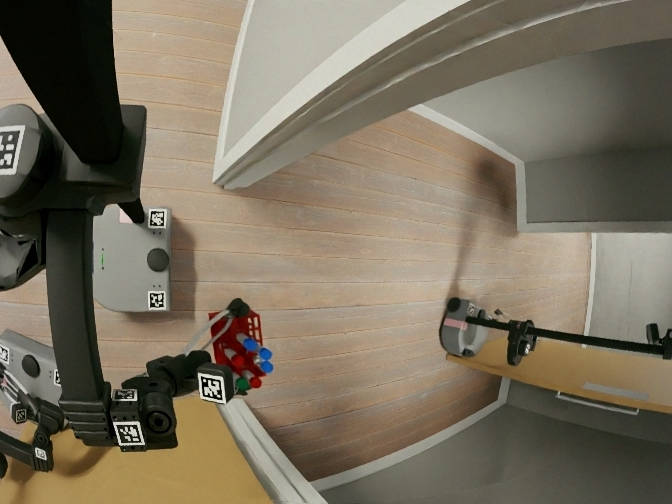

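{"method": "execute_actions", "body": {
  "actions": [
    {"r2":{"base":{"translate_m":0.5}}}
  ],
  "cameras": []
}}

{"method": "execute_actions", "body": {
  "actions": [
    {"r2":{"base":{"rotate_rad":0.12}}}
  ],
  "cameras": []
}}

{"method": "execute_actions", "body": {
  "actions": [
    {"r2":{"base":{"translate_m":1.0}},"r3":{"base":{"translate_m":1.0}}}
  ],
  "cameras": ["r2_nav_camera","r3_nav_camera"]
}}

Scene clock: 446.70 s.
r1.base_odometry: x=+0.700 y=-3.169 heading=-3.091 (m, m, rad; r1's odometry frame)
r1.turned_by_wheels: +0.000 (rad since the last result)
r1.turned_by_imu: +0.002 (rad since the last result)
r1.base_tilt: forward=+0.1 right=+0.1 (deg)
r1.lidar_m: 1.21 1.19 1.29 1.25 1.46 1.15 0.27 0.27 0.29 0.44 4.08 1.00
r1.head_depth_mm: 1182 1538 1558 1413 1319 1189 1120 / 1125 1437 1529 1395 1300 1174 1114 / 1067 1348 1527 1390 1317 - 1101 / 1002 1185 1479 1375 - - 1104 / 289 334 440 641 973 - 1094 / - 318 412 582 919 - 1090 / - 306 387 533 842 1164 1081
r1.base_status: not commanded
r1.joint_positions: lift_m=+0.310 arm_m=-0.001 wrist_yaw_rad=+3.055 wrist_pitch_rad=-0.489 wrist_roll_rad=+0.016 gripper_m=+0.037 head_pan_rad=-3.134 head_tilt_rad=-1.186
r1.joint_status: not commanded
r1.motor_effort: left_wheel=-7(7) right_wheel=-3(4) lift_m=+48(48) arm_m=+0(0) wrist_yaw_rad=+0(1) wrist_pitch_rad=+6(6) wrist_roll_rad=-1(1) gripper_m=-1(0) head_pan_rad=-3(3) head_tilt_rad=-7(7) (%)
r1.hand_pose: x=-0.0027 y=+0.0697 z=+0.3068 quat_wxyz=(+0.202, +0.698, +0.140, +0.673) (m; r1's base frame)
r1.wrist_depth_mm: - - - - - - - / - - - - - - - / 869 841 - 856 864 858 850 / 706 701 701 695 692 705 694 / 602 595 574 582 604 578 581 / 513 529 - - - 507 505 / 456 - - - 439 445 443
r2.base_odometry: x=-0.204 y=+2.760 heading=+1.960 (m, m, rad; r2's odometry frame)
r2.turned_by_wheels: +0.000 (rad since the last result)
r2.turned_by_imu: +0.002 (rad since the last result)
r2.base_tilt: forward=+1.1 right=+1.3 (deg)
r2.lidar_m: 1.26 1.22 0.91 0.61 0.34 0.41 3.41 0.82 0.62 0.77 1.27 1.13
r2.head_depth_mm: 1314 1184 1570 1532 1367 604 554 / 2356 1945 1538 1533 1363 631 849 / 2336 1988 1712 1519 1359 1245 1098 / 2318 1976 1717 1510 1360 1228 1120 / 2275 1977 1714 1517 1357 1234 1126 / 2017 1975 1708 1513 1357 1224 1118 / 2010 1963 1712 1512 1354 1221 1120
r2.base_status: done
r2.joint_positions: lift_m=+0.700 arm_m=+0.003 wrist_yaw_rad=+1.570 wrist_pitch_rad=-0.720 wrist_roll_rad=+0.003 gripper_m=+0.086 head_pan_rad=+0.007 head_tilt_rad=-1.001
r2.joint_status: not commanded
r2.motor_effort: left_wheel=-1(2) right_wheel=+2(5) lift_m=+16(17) arm_m=-3(3) wrist_yaw_rad=+0(0) wrist_pitch_rad=+11(11) wrist_roll_rad=-2(2) gripper_m=-23(22) head_pan_rad=-5(5) head_tilt_rad=+0(0) (%)
r2.hand_pose: x=+0.1554 y=-0.1482 z=+0.6520 quat_wxyz=(+0.644, +0.644, -0.293, +0.290) (m; r2's base frame)
r2.wrist_depth_mm: - - - - - - - / - - - - - - - / - - - 136 - - - / - - 157 146 152 109 - / 880 904 146 95 138 97 878 / 794 764 158 123 128 122 815 / 723 727 146 159 176 713 717
r3.base_odometry: x=+4.897 y=+2.909 heading=-1.324 (m, m, rad; r3's odometry frame)
r3.turned_by_wheels: +0.000 (rad since the last result)
r3.turned_by_imu: +0.002 (rad since the last result)
r3.base_tilt: forward=+1.7 right=-0.7 (deg)
r3.lidar_m: 1.43 2.28 2.61 2.41 2.41 2.13 0.27 0.27 0.29 0.42 1.05 0.97
r3.head_depth_mm: 1780 1624 1486 1359 1263 1153 1105 / 330 1577 1488 1363 1316 - 1107 / 305 376 504 912 - - 1103 / 297 353 465 673 984 - 1111 / 289 332 430 603 923 - 1113 / - 316 401 548 847 1194 1109 / - 304 375 501 753 1181 1121
r3.base_status: not commanded
r3.joint_positions: lift_m=+0.310 arm_m=+0.001 wrist_yaw_rad=+3.050 wrist_pitch_rad=-0.416 wrist_roll_rad=+0.013 gripper_m=+0.037 head_pan_rad=-3.137 head_tilt_rad=-1.193
r3.joint_status: not commanded
r3.motor_effort: left_wheel=-7(7) right_wheel=-2(2) lift_m=+26(26) arm_m=-2(2) wrist_yaw_rad=+0(1) wrist_pitch_rad=+5(5) wrist_roll_rad=+1(1) gripper_m=+0(1) head_pan_rad=-2(2) head_tilt_rad=-3(2) (%)
r3.hand_pose: x=-0.0008 y=+0.0782 z=+0.3230 quat_wxyz=(+0.179, +0.702, +0.114, +0.680) (m; r3's base frame)
r3.wrist_depth_mm: - - - - - - - / - - - - - - - / - 974 958 950 926 921 907 / 774 761 750 734 729 731 718 / 634 622 - 614 631 593 594 / 535 527 - 539 - 512 509 / 466 - - - 456 444 445
pictures: none
No camera images: the call's "cameras" was empty. Leave "cameras" out to get every camera's image.

Scene clock: 448.07 s.
r1.base_odometry: x=+0.700 y=-3.169 heading=-3.091 (m, m, rad; r1's odometry frame)
r1.turned_by_wheels: +0.000 (rad since the last result)
r1.turned_by_imu: +0.000 (rad since the last result)
r1.base_tilt: forward=+0.2 right=+0.1 (deg)
r1.lidar_m: 1.21 1.19 1.29 1.25 1.46 1.16 0.27 0.27 0.29 0.44 4.07 1.00
r1.head_depth_mm: 1175 1537 1537 1401 1314 1179 1121 / 1119 1441 1533 1407 1301 1173 1111 / 1071 1351 1511 1386 1320 - 1108 / 1009 1193 1474 1368 - - 1105 / 289 334 441 638 972 - 1094 / - 318 412 582 920 - 1095 / - 307 388 533 841 1164 1084
r1.base_status: not commanded
r1.joint_positions: lift_m=+0.310 arm_m=-0.001 wrist_yaw_rad=+3.055 wrist_pitch_rad=-0.489 wrist_roll_rad=+0.016 gripper_m=+0.037 head_pan_rad=-3.134 head_tilt_rad=-1.186
r1.joint_status: not commanded
r1.motor_effort: left_wheel=-7(7) right_wheel=-3(4) lift_m=+48(48) arm_m=-1(0) wrist_yaw_rad=+0(0) wrist_pitch_rad=+6(6) wrist_roll_rad=+0(0) gripper_m=-1(1) head_pan_rad=-3(3) head_tilt_rad=-8(7) (%)
r1.hand_pose: x=-0.0027 y=+0.0697 z=+0.3068 quat_wxyz=(+0.202, +0.698, +0.140, +0.673) (m; r1's base frame)
r1.wrist_depth_mm: - - - - - - - / - - - - - - - / 853 881 - 836 875 852 846 / 710 714 704 715 697 696 688 / 592 583 574 583 608 581 594 / 506 537 - - - 509 501 / 460 - - - 441 439 447
r2.base_odometry: x=-0.204 y=+2.760 heading=+2.080 (m, m, rad; r2's odometry frame)
r2.turned_by_wheels: +0.120 (rad since the last result)
r2.turned_by_imu: +0.121 (rad since the last result)
r2.base_tilt: forward=+1.1 right=+1.4 (deg)
r2.lidar_m: 2.05 1.10 0.89 0.44 0.35 3.45 1.05 0.71 0.62 1.21 1.32 1.12
r2.head_depth_mm: 2364 1942 1500 1516 1364 605 555 / 2342 2000 1687 1530 1368 611 849 / 2353 1994 1724 1519 1364 1245 1098 / 2207 1985 1721 1520 1362 1231 1124 / 2044 1977 1712 1516 1355 1227 1124 / 2087 1975 1705 1508 1355 1227 1124 / 2008 1954 1704 1512 1353 1222 1118
r2.base_status: done
r2.joint_positions: lift_m=+0.700 arm_m=+0.003 wrist_yaw_rad=+1.570 wrist_pitch_rad=-0.720 wrist_roll_rad=+0.003 gripper_m=+0.086 head_pan_rad=+0.007 head_tilt_rad=-1.001
r2.joint_status: not commanded
r2.motor_effort: left_wheel=+0(4) right_wheel=+2(6) lift_m=+16(16) arm_m=-3(3) wrist_yaw_rad=+0(1) wrist_pitch_rad=+11(11) wrist_roll_rad=-1(1) gripper_m=-23(23) head_pan_rad=-5(5) head_tilt_rad=+0(2) (%)
r2.hand_pose: x=+0.1554 y=-0.1482 z=+0.6520 quat_wxyz=(+0.644, +0.644, -0.293, +0.290) (m; r2's base frame)
r2.wrist_depth_mm: - - - - - - - / - - - - - - - / - - - 138 141 - - / 966 - 156 147 152 109 - / 888 898 146 95 137 97 884 / 794 755 159 123 128 122 794 / 721 714 146 160 177 719 722
r3.base_odometry: x=+4.897 y=+2.909 heading=-1.324 (m, m, rad; r3's odometry frame)
r3.turned_by_wheels: +0.000 (rad since the last result)
r3.turned_by_imu: +0.000 (rad since the last result)
r3.base_tilt: forward=+1.8 right=-0.7 (deg)
r3.lidar_m: 1.43 2.28 2.61 2.41 2.42 2.14 0.27 0.27 0.29 0.42 1.03 0.98
r3.head_depth_mm: 1800 1625 1485 1375 1265 1160 1102 / 330 1562 1485 1367 1302 - 1111 / 304 375 504 918 - - 1102 / 297 352 466 673 982 - 1107 / 290 332 430 608 933 - 1115 / - 316 401 547 848 1198 1112 / - 304 375 501 751 1175 1121
r3.base_status: not commanded
r3.joint_positions: lift_m=+0.310 arm_m=+0.001 wrist_yaw_rad=+3.050 wrist_pitch_rad=-0.416 wrist_roll_rad=+0.013 gripper_m=+0.037 head_pan_rad=-3.137 head_tilt_rad=-1.193
r3.joint_status: not commanded
r3.motor_effort: left_wheel=-7(7) right_wheel=-2(2) lift_m=+26(26) arm_m=-2(2) wrist_yaw_rad=+0(1) wrist_pitch_rad=+5(5) wrist_roll_rad=+1(1) gripper_m=+0(0) head_pan_rad=-3(3) head_tilt_rad=-2(3) (%)
r3.hand_pose: x=-0.0008 y=+0.0782 z=+0.3230 quat_wxyz=(+0.179, +0.702, +0.114, +0.680) (m; r3's base frame)
r3.wrist_depth_mm: - - - - - - - / - - - - - - - / 980 973 972 917 921 909 908 / 770 751 760 734 738 734 726 / 627 622 - 612 630 599 594 / 537 537 - 540 - 517 508 / 463 - - - 452 449 446
pictures: none
No camera images: the call's "cameras" was empty. Leave "cameras" out to get every camera's image.

Scene clock: 459.53 s.
r1.base_odometry: x=+0.700 y=-3.169 heading=-3.091 (m, m, rad; r1's odometry frame)
r1.turned_by_wheels: +0.000 (rad since the last result)
r1.turned_by_imu: +0.003 (rad since the last result)
r1.base_tilt: forward=+0.1 right=+0.1 (deg)
r1.lidar_m: 1.21 1.19 0.49 1.54 1.46 1.15 0.27 0.27 0.29 0.44 4.06 1.00
r1.head_depth_mm: 1180 1548 1547 1415 1318 1183 1021 / 1121 1434 1539 1402 1306 1176 1116 / 1065 1357 1517 1390 1321 - 1106 / 998 1187 1483 1364 - - 1104 / 289 334 440 639 971 - 1093 / - 318 413 582 925 - 1084 / - 307 387 532 839 1162 1087
r1.base_status: not commanded
r1.joint_positions: lift_m=+0.310 arm_m=-0.001 wrist_yaw_rad=+3.055 wrist_pitch_rad=-0.489 wrist_roll_rad=+0.016 gripper_m=+0.037 head_pan_rad=-3.134 head_tilt_rad=-1.186
r1.joint_status: not commanded
r1.motor_effort: left_wheel=-7(7) right_wheel=-4(3) lift_m=+48(48) arm_m=+0(0) wrist_yaw_rad=-1(0) wrist_pitch_rad=+6(6) wrist_roll_rad=+0(1) gripper_m=+0(1) head_pan_rad=-3(4) head_tilt_rad=-7(7) (%)
r1.hand_pose: x=-0.0027 y=+0.0697 z=+0.3068 quat_wxyz=(+0.202, +0.698, +0.140, +0.673) (m; r1's base frame)
r1.wrist_depth_mm: - - - - - - - / - - - - - 667 - / 878 889 - 847 582 529 781 / 709 703 711 688 554 514 686 / 589 591 578 587 559 569 588 / 506 526 - - - 496 498 / 462 - - - 435 437 442
r2.base_odometry: x=-0.691 y=+3.633 heading=+2.080 (m, m, rad; r2's odometry frame)
r2.turned_by_wheels: +0.000 (rad since the last result)
r2.turned_by_imu: +0.004 (rad since the last result)
r2.base_tilt: forward=+1.0 right=+1.3 (deg)
r2.lidar_m: 1.06 0.90 0.73 0.73 0.80 1.16 1.17 1.38 1.37 0.46 0.49 1.25
r2.head_depth_mm: 2376 2001 1719 1527 1362 607 554 / 2349 2000 1736 1514 1359 631 850 / 2339 1993 1727 1517 1363 1238 1095 / 1085 1290 1603 1519 1357 1231 1125 / 1041 1235 1499 1510 1354 1234 1126 / 1057 1254 1535 1512 1352 1228 1118 / 1072 1274 1558 1511 1346 1228 1120
r2.base_status: done
r2.joint_positions: lift_m=+0.700 arm_m=+0.003 wrist_yaw_rad=+1.570 wrist_pitch_rad=-0.720 wrist_roll_rad=+0.003 gripper_m=+0.086 head_pan_rad=+0.007 head_tilt_rad=-1.001
r2.joint_status: not commanded
r2.motor_effort: left_wheel=-1(3) right_wheel=+2(6) lift_m=+16(16) arm_m=-3(3) wrist_yaw_rad=+0(0) wrist_pitch_rad=+11(11) wrist_roll_rad=-2(1) gripper_m=-23(23) head_pan_rad=-5(5) head_tilt_rad=+0(1) (%)
r2.hand_pose: x=+0.1554 y=-0.1482 z=+0.6520 quat_wxyz=(+0.644, +0.644, -0.293, +0.290) (m; r2's base frame)
r2.wrist_depth_mm: 825 - - - - - - / 834 - - - - - 847 / 855 - - 137 - - 826 / 875 - 156 147 152 109 782 / 879 911 146 95 138 97 763 / 791 758 158 123 128 122 413 / 720 712 146 160 176 583 565
r3.base_odometry: x=+5.142 y=+1.939 heading=-1.324 (m, m, rad; r3's odometry frame)
r3.turned_by_wheels: +0.000 (rad since the last result)
r3.turned_by_imu: +0.007 (rad since the last result)
r3.base_tilt: forward=+1.7 right=-0.7 (deg)
r3.lidar_m: 0.92 1.33 1.52 2.68 2.68 3.09 2.80 0.78 0.46 0.46 0.46 0.53
r3.head_depth_mm: 1793 1622 1484 1372 1269 1161 1106 / 1792 1619 1480 1377 1312 - 1107 / 1838 1630 1500 1373 - - 1101 / 1813 1640 1508 1378 1308 - 1107 / 1826 1632 1496 1377 1297 - 1115 / 1844 1659 1503 1387 1280 1202 1114 / 1839 1666 1513 1396 1262 1202 1121
r3.base_status: done
r3.joint_positions: lift_m=+0.310 arm_m=+0.001 wrist_yaw_rad=+3.050 wrist_pitch_rad=-0.416 wrist_roll_rad=+0.013 gripper_m=+0.037 head_pan_rad=-3.137 head_tilt_rad=-1.193
r3.joint_status: not commanded
r3.motor_effort: left_wheel=+0(4) right_wheel=+1(10) lift_m=+25(26) arm_m=-2(1) wrist_yaw_rad=+0(0) wrist_pitch_rad=+6(5) wrist_roll_rad=+1(1) gripper_m=+0(0) head_pan_rad=-3(2) head_tilt_rad=-2(3) (%)
r3.hand_pose: x=-0.0008 y=+0.0782 z=+0.3230 quat_wxyz=(+0.179, +0.702, +0.114, +0.680) (m; r3's base frame)
r3.wrist_depth_mm: - - - - - - - / - - - - - - - / 986 984 954 958 939 907 896 / 775 754 752 750 736 721 711 / 629 633 - 613 629 602 602 / 541 530 - 535 - 516 508 / 469 - - - 453 451 445
pictures: r2_nav_camera (sideways: a quarter turn counterclockwise sets it upright), r3_nav_camera (sideways: a quarter turn counterclockwise sets it upright)
camera_calibration (this result's frames):
r2_nav_camera: T_world_to_cam=[[0.840499, 0.0119305, 0.541681, -0.665626], [-0.00385045, -0.999601, 0.0279908, 0.0128497], [0.541799, -0.025612, -0.840118, 1.05105], [0, 0, 0, 1]] pos_world=[-0.00995157, 0.0477053, 1.2432]
r3_nav_camera: T_world_to_cam=[[-0.947826, 0.0382016, 0.31649, -0.361488], [0.0244136, 0.998577, -0.0474181, 0.114219], [-0.317851, -0.0372175, -0.94741, 1.18747], [0, 0, 0, 1]] pos_world=[0.0320235, -0.0560518, 1.24485]
Images, in order (width x height): r2_nav_camera 672x504, r3_nav_camera 672x504.

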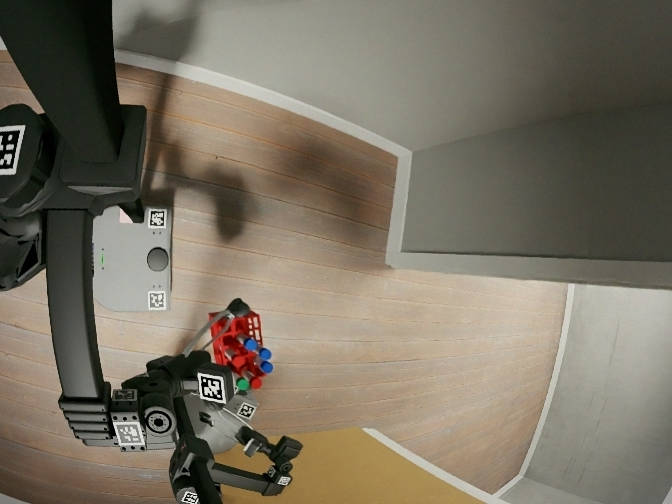

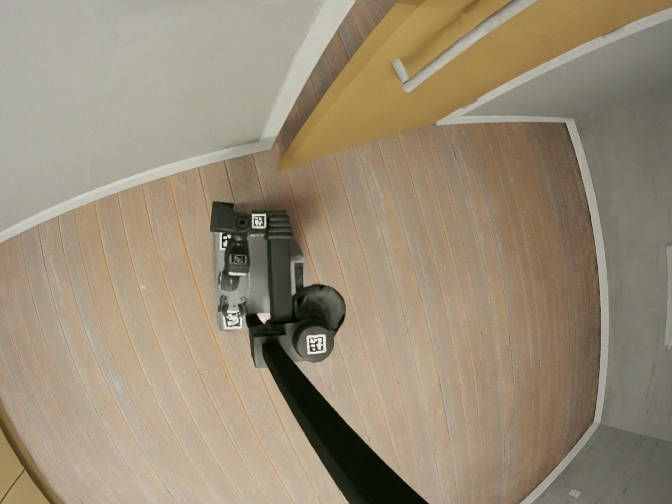

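{"method": "execute_actions", "body": {
  "actions": [
    {"r2":{"base":{"rotate_rad":-0.25}}}
  ],
  "cameras": []
}}

{"method": "execute_actions", "body": {
  "actions": [
    {"r2":{"base":{"translate_m":0.6}}}
  ],
  "cameras": ["r2_nav_camera"]
}}

{"method": "execute_actions", "body": {
  "actions": [
    {"r2":{"base":{"translate_m":0.95},"joints":{"head_pan_rad":1.6,"head_tilt_rad":-0.6,"lift_m":0.92}}}
  ],
  "cameras": ["r2_nav_camera","r2_head_camera"]
}}

Scene clock: 467.50 s.
r1.base_odometry: x=+0.700 y=-3.169 heading=-3.091 (m, m, rad; r1's odometry frame)
r1.turned_by_wheels: +0.000 (rad since the last result)
r1.turned_by_imu: +0.001 (rad since the last result)
r1.base_tilt: forward=+0.2 right=+0.1 (deg)
r1.lidar_m: 1.21 1.19 0.49 1.53 1.46 1.15 0.27 0.27 0.29 0.44 4.06 1.00
r1.head_depth_mm: 1176 1540 1537 1408 1320 1185 1125 / 1120 1439 1526 1392 1303 1168 1117 / 1069 1353 1509 1390 1330 - 1111 / 999 1195 1476 1374 - - 1105 / 289 334 441 640 969 - 1096 / - 317 412 581 925 - 1087 / - 307 387 533 844 1156 1080
r1.base_status: not commanded
r1.joint_positions: lift_m=+0.310 arm_m=-0.001 wrist_yaw_rad=+3.055 wrist_pitch_rad=-0.489 wrist_roll_rad=+0.016 gripper_m=+0.037 head_pan_rad=-3.134 head_tilt_rad=-1.186
r1.joint_status: not commanded
r1.motor_effort: left_wheel=-7(7) right_wheel=-4(3) lift_m=+48(48) arm_m=+0(0) wrist_yaw_rad=-1(1) wrist_pitch_rad=+7(6) wrist_roll_rad=-1(1) gripper_m=-1(0) head_pan_rad=-3(3) head_tilt_rad=-7(7) (%)
r1.hand_pose: x=-0.0027 y=+0.0697 z=+0.3068 quat_wxyz=(+0.202, +0.698, +0.140, +0.673) (m; r1's base frame)
r1.wrist_depth_mm: - - - - - - 977 / - - - - - 704 949 / 877 887 - 844 589 534 589 / 706 704 691 696 571 555 656 / 594 593 582 601 561 583 584 / 503 527 - - - 508 499 / 461 - - - 442 440 441
r2.base_odometry: x=-0.691 y=+3.633 heading=+1.830 (m, m, rad; r2's odometry frame)
r2.turned_by_wheels: -0.250 (rad since the last result)
r2.turned_by_imu: -0.253 (rad since the last result)
r2.base_tilt: forward=+1.0 right=+1.4 (deg)
r2.lidar_m: 1.06 1.06 0.78 0.73 0.74 0.95 1.16 1.26 1.46 1.36 0.46 0.95
r2.head_depth_mm: 2383 1995 1713 1529 1361 606 554 / 2357 1995 1721 1527 1367 612 849 / 2346 1995 1712 1526 1356 1246 1100 / 2331 1982 1717 1524 1357 1233 1124 / 2314 1967 1712 1513 1359 1225 1122 / 2322 1919 1504 1517 1355 1228 1120 / 1001 1156 1403 1515 1356 1223 1117
r2.base_status: done
r2.joint_positions: lift_m=+0.700 arm_m=+0.003 wrist_yaw_rad=+1.570 wrist_pitch_rad=-0.720 wrist_roll_rad=+0.003 gripper_m=+0.086 head_pan_rad=+0.007 head_tilt_rad=-1.001
r2.joint_status: not commanded
r2.motor_effort: left_wheel=+1(5) right_wheel=+0(4) lift_m=+16(16) arm_m=-4(3) wrist_yaw_rad=+0(0) wrist_pitch_rad=+11(11) wrist_roll_rad=-2(1) gripper_m=-22(23) head_pan_rad=-5(5) head_tilt_rad=+1(2) (%)
r2.hand_pose: x=+0.1554 y=-0.1482 z=+0.6520 quat_wxyz=(+0.644, +0.644, -0.293, +0.290) (m; r2's base frame)
r2.wrist_depth_mm: 914 954 - - - 880 610 / - - - - - 881 614 / - - - 139 - 489 428 / 960 - 156 147 152 109 574 / 880 901 146 95 137 97 629 / 795 760 158 123 128 122 590 / 734 710 146 159 175 575 360
r3.base_odometry: x=+5.142 y=+1.939 heading=-1.324 (m, m, rad; r3's odometry frame)
r3.turned_by_wheels: +0.000 (rad since the last result)
r3.turned_by_imu: +0.001 (rad since the last result)
r3.base_tilt: forward=+1.7 right=-0.9 (deg)
r3.lidar_m: 0.91 1.33 1.53 2.68 2.67 3.09 2.81 0.92 0.51 0.46 0.46 0.53
r3.head_depth_mm: 1765 1629 1479 1359 1272 1165 1110 / 1789 1639 1478 1369 1298 - 1097 / 1808 1628 1502 1366 - - 1108 / 1816 1650 1489 1385 1295 - 1115 / 1820 1652 1503 1379 1292 - 1120 / 1828 1641 1511 1390 1293 1206 1113 / 1831 1657 1506 1391 1280 1199 1116
r3.base_status: not commanded
r3.joint_positions: lift_m=+0.310 arm_m=+0.001 wrist_yaw_rad=+3.050 wrist_pitch_rad=-0.416 wrist_roll_rad=+0.013 gripper_m=+0.037 head_pan_rad=-3.137 head_tilt_rad=-1.193
r3.joint_status: not commanded
r3.motor_effort: left_wheel=-1(1) right_wheel=+1(2) lift_m=+26(26) arm_m=-1(2) wrist_yaw_rad=-1(0) wrist_pitch_rad=+5(5) wrist_roll_rad=+1(1) gripper_m=+0(0) head_pan_rad=-2(1) head_tilt_rad=-3(2) (%)
r3.hand_pose: x=-0.0008 y=+0.0782 z=+0.3230 quat_wxyz=(+0.179, +0.702, +0.114, +0.680) (m; r3's base frame)
r3.wrist_depth_mm: - - - - - - - / - - - - - - - / 991 975 973 953 916 924 919 / 763 767 746 749 731 747 713 / 631 621 - 608 625 597 593 / 534 536 - 540 - 513 512 / 461 - - - 450 447 446
pictures: none
No camera images: the call's "cameras" was empty. Leave "cameras" out to get every camera's image.

Scene clock: 474.97 s.
r1.base_odometry: x=+0.700 y=-3.169 heading=-3.091 (m, m, rad; r1's odometry frame)
r1.turned_by_wheels: +0.000 (rad since the last result)
r1.turned_by_imu: +0.002 (rad since the last result)
r1.base_tilt: forward=+0.2 right=+0.1 (deg)
r1.lidar_m: 0.51 1.19 1.29 1.53 1.46 1.15 0.27 0.27 0.29 0.44 4.05 0.50
r1.head_depth_mm: 1177 1539 1543 1405 1317 1184 1123 / 1121 1441 1528 1401 1305 1176 1117 / 1069 1357 1521 1394 1329 - 1110 / 1007 1186 1493 1368 - - 1101 / 289 335 441 641 974 - 1099 / - 318 413 580 920 - 1093 / - 306 388 533 842 1161 1081
r1.base_status: not commanded
r1.joint_positions: lift_m=+0.310 arm_m=-0.001 wrist_yaw_rad=+3.055 wrist_pitch_rad=-0.489 wrist_roll_rad=+0.016 gripper_m=+0.037 head_pan_rad=-3.134 head_tilt_rad=-1.186
r1.joint_status: not commanded
r1.motor_effort: left_wheel=-7(7) right_wheel=-3(3) lift_m=+48(48) arm_m=+0(1) wrist_yaw_rad=-1(0) wrist_pitch_rad=+6(6) wrist_roll_rad=-1(1) gripper_m=+0(0) head_pan_rad=-4(3) head_tilt_rad=-7(7) (%)
r1.hand_pose: x=-0.0027 y=+0.0697 z=+0.3068 quat_wxyz=(+0.202, +0.698, +0.140, +0.673) (m; r1's base frame)
r1.wrist_depth_mm: - - - - - - - / - - - - - - - / 855 894 - 843 870 838 854 / 695 699 706 688 701 716 699 / 583 595 578 590 617 578 580 / 509 531 - - - 506 499 / 461 - - - 447 442 443
r2.base_odometry: x=-0.845 y=+4.213 heading=+1.830 (m, m, rad; r2's odometry frame)
r2.turned_by_wheels: +0.000 (rad since the last result)
r2.turned_by_imu: +0.003 (rad since the last result)
r2.base_tilt: forward=+1.1 right=+1.3 (deg)
r2.lidar_m: 3.70 0.49 0.60 0.79 0.80 1.02 1.76 0.62 0.49 0.67 0.69 3.05
r2.head_depth_mm: 2374 1991 1737 1532 1368 606 553 / 2347 1977 1729 1523 1360 629 850 / 2334 1980 1713 1516 1360 1239 1103 / 2341 1986 1712 1523 1367 1231 1127 / 2319 1979 1706 1515 1360 1227 1120 / 2323 1967 1711 1509 1335 1225 1121 / 2308 1967 1704 912 993 1203 1116
r2.base_status: done
r2.joint_positions: lift_m=+0.700 arm_m=+0.003 wrist_yaw_rad=+1.570 wrist_pitch_rad=-0.720 wrist_roll_rad=+0.003 gripper_m=+0.086 head_pan_rad=+0.007 head_tilt_rad=-1.001
r2.joint_status: not commanded
r2.motor_effort: left_wheel=+1(6) right_wheel=+0(3) lift_m=+16(16) arm_m=-4(2) wrist_yaw_rad=+1(0) wrist_pitch_rad=+11(11) wrist_roll_rad=-1(2) gripper_m=-23(23) head_pan_rad=-4(5) head_tilt_rad=+0(1) (%)
r2.hand_pose: x=+0.1554 y=-0.1482 z=+0.6520 quat_wxyz=(+0.644, +0.644, -0.293, +0.290) (m; r2's base frame)
r2.wrist_depth_mm: 423 - - - - - - / 441 - - - - - 606 / 489 633 - 137 - - 584 / 592 632 156 146 152 109 570 / 734 717 146 95 137 97 573 / 785 776 158 123 128 122 560 / 741 715 146 160 176 713 629
r3.base_odometry: x=+5.142 y=+1.939 heading=-1.324 (m, m, rad; r3's odometry frame)
r3.turned_by_wheels: +0.000 (rad since the last result)
r3.turned_by_imu: +0.001 (rad since the last result)
r3.base_tilt: forward=+1.6 right=-0.7 (deg)
r3.lidar_m: 0.92 1.33 1.53 2.68 2.68 3.10 2.81 0.92 0.51 0.46 0.46 0.53
r3.head_depth_mm: 1792 1622 1483 1364 1262 1151 1104 / 1800 1620 1488 1371 1312 - 1106 / 1799 1635 1490 1373 - - 1108 / 1812 1639 1491 1373 1301 - 1105 / 1812 1646 1494 1377 1293 - 1121 / 1813 1652 1513 1383 1285 1214 1104 / 1843 1662 1517 1393 1283 1195 1123
r3.base_status: not commanded
r3.joint_positions: lift_m=+0.310 arm_m=+0.001 wrist_yaw_rad=+3.050 wrist_pitch_rad=-0.416 wrist_roll_rad=+0.013 gripper_m=+0.037 head_pan_rad=-3.137 head_tilt_rad=-1.193
r3.joint_status: not commanded
r3.motor_effort: left_wheel=-1(0) right_wheel=+2(2) lift_m=+26(26) arm_m=-2(2) wrist_yaw_rad=-1(0) wrist_pitch_rad=+5(5) wrist_roll_rad=+1(1) gripper_m=+0(0) head_pan_rad=-2(3) head_tilt_rad=-3(3) (%)
r3.hand_pose: x=-0.0008 y=+0.0782 z=+0.3230 quat_wxyz=(+0.179, +0.702, +0.114, +0.680) (m; r3's base frame)
r3.wrist_depth_mm: - - - - - - - / - - - - - - - / 966 967 967 960 927 935 924 / 779 761 747 744 729 723 719 / 640 628 - 608 633 607 590 / 537 531 - 540 - 513 508 / 469 - - - 451 445 442
pictures: r2_nav_camera (sideways: a quarter turn counterclockwise sets it upright)
camera_calibration (this result's frames):
r2_nav_camera: T_world_to_cam=[[0.840494, 0.0119044, 0.541689, -0.665636], [-0.00388183, -0.999601, 0.0279907, 0.01285], [0.541806, -0.0256288, -0.840113, 1.05105], [0, 0, 0, 1]] pos_world=[-0.00994951, 0.0477058, 1.2432]
Images, in order (width x height): r2_nav_camera 672x504.

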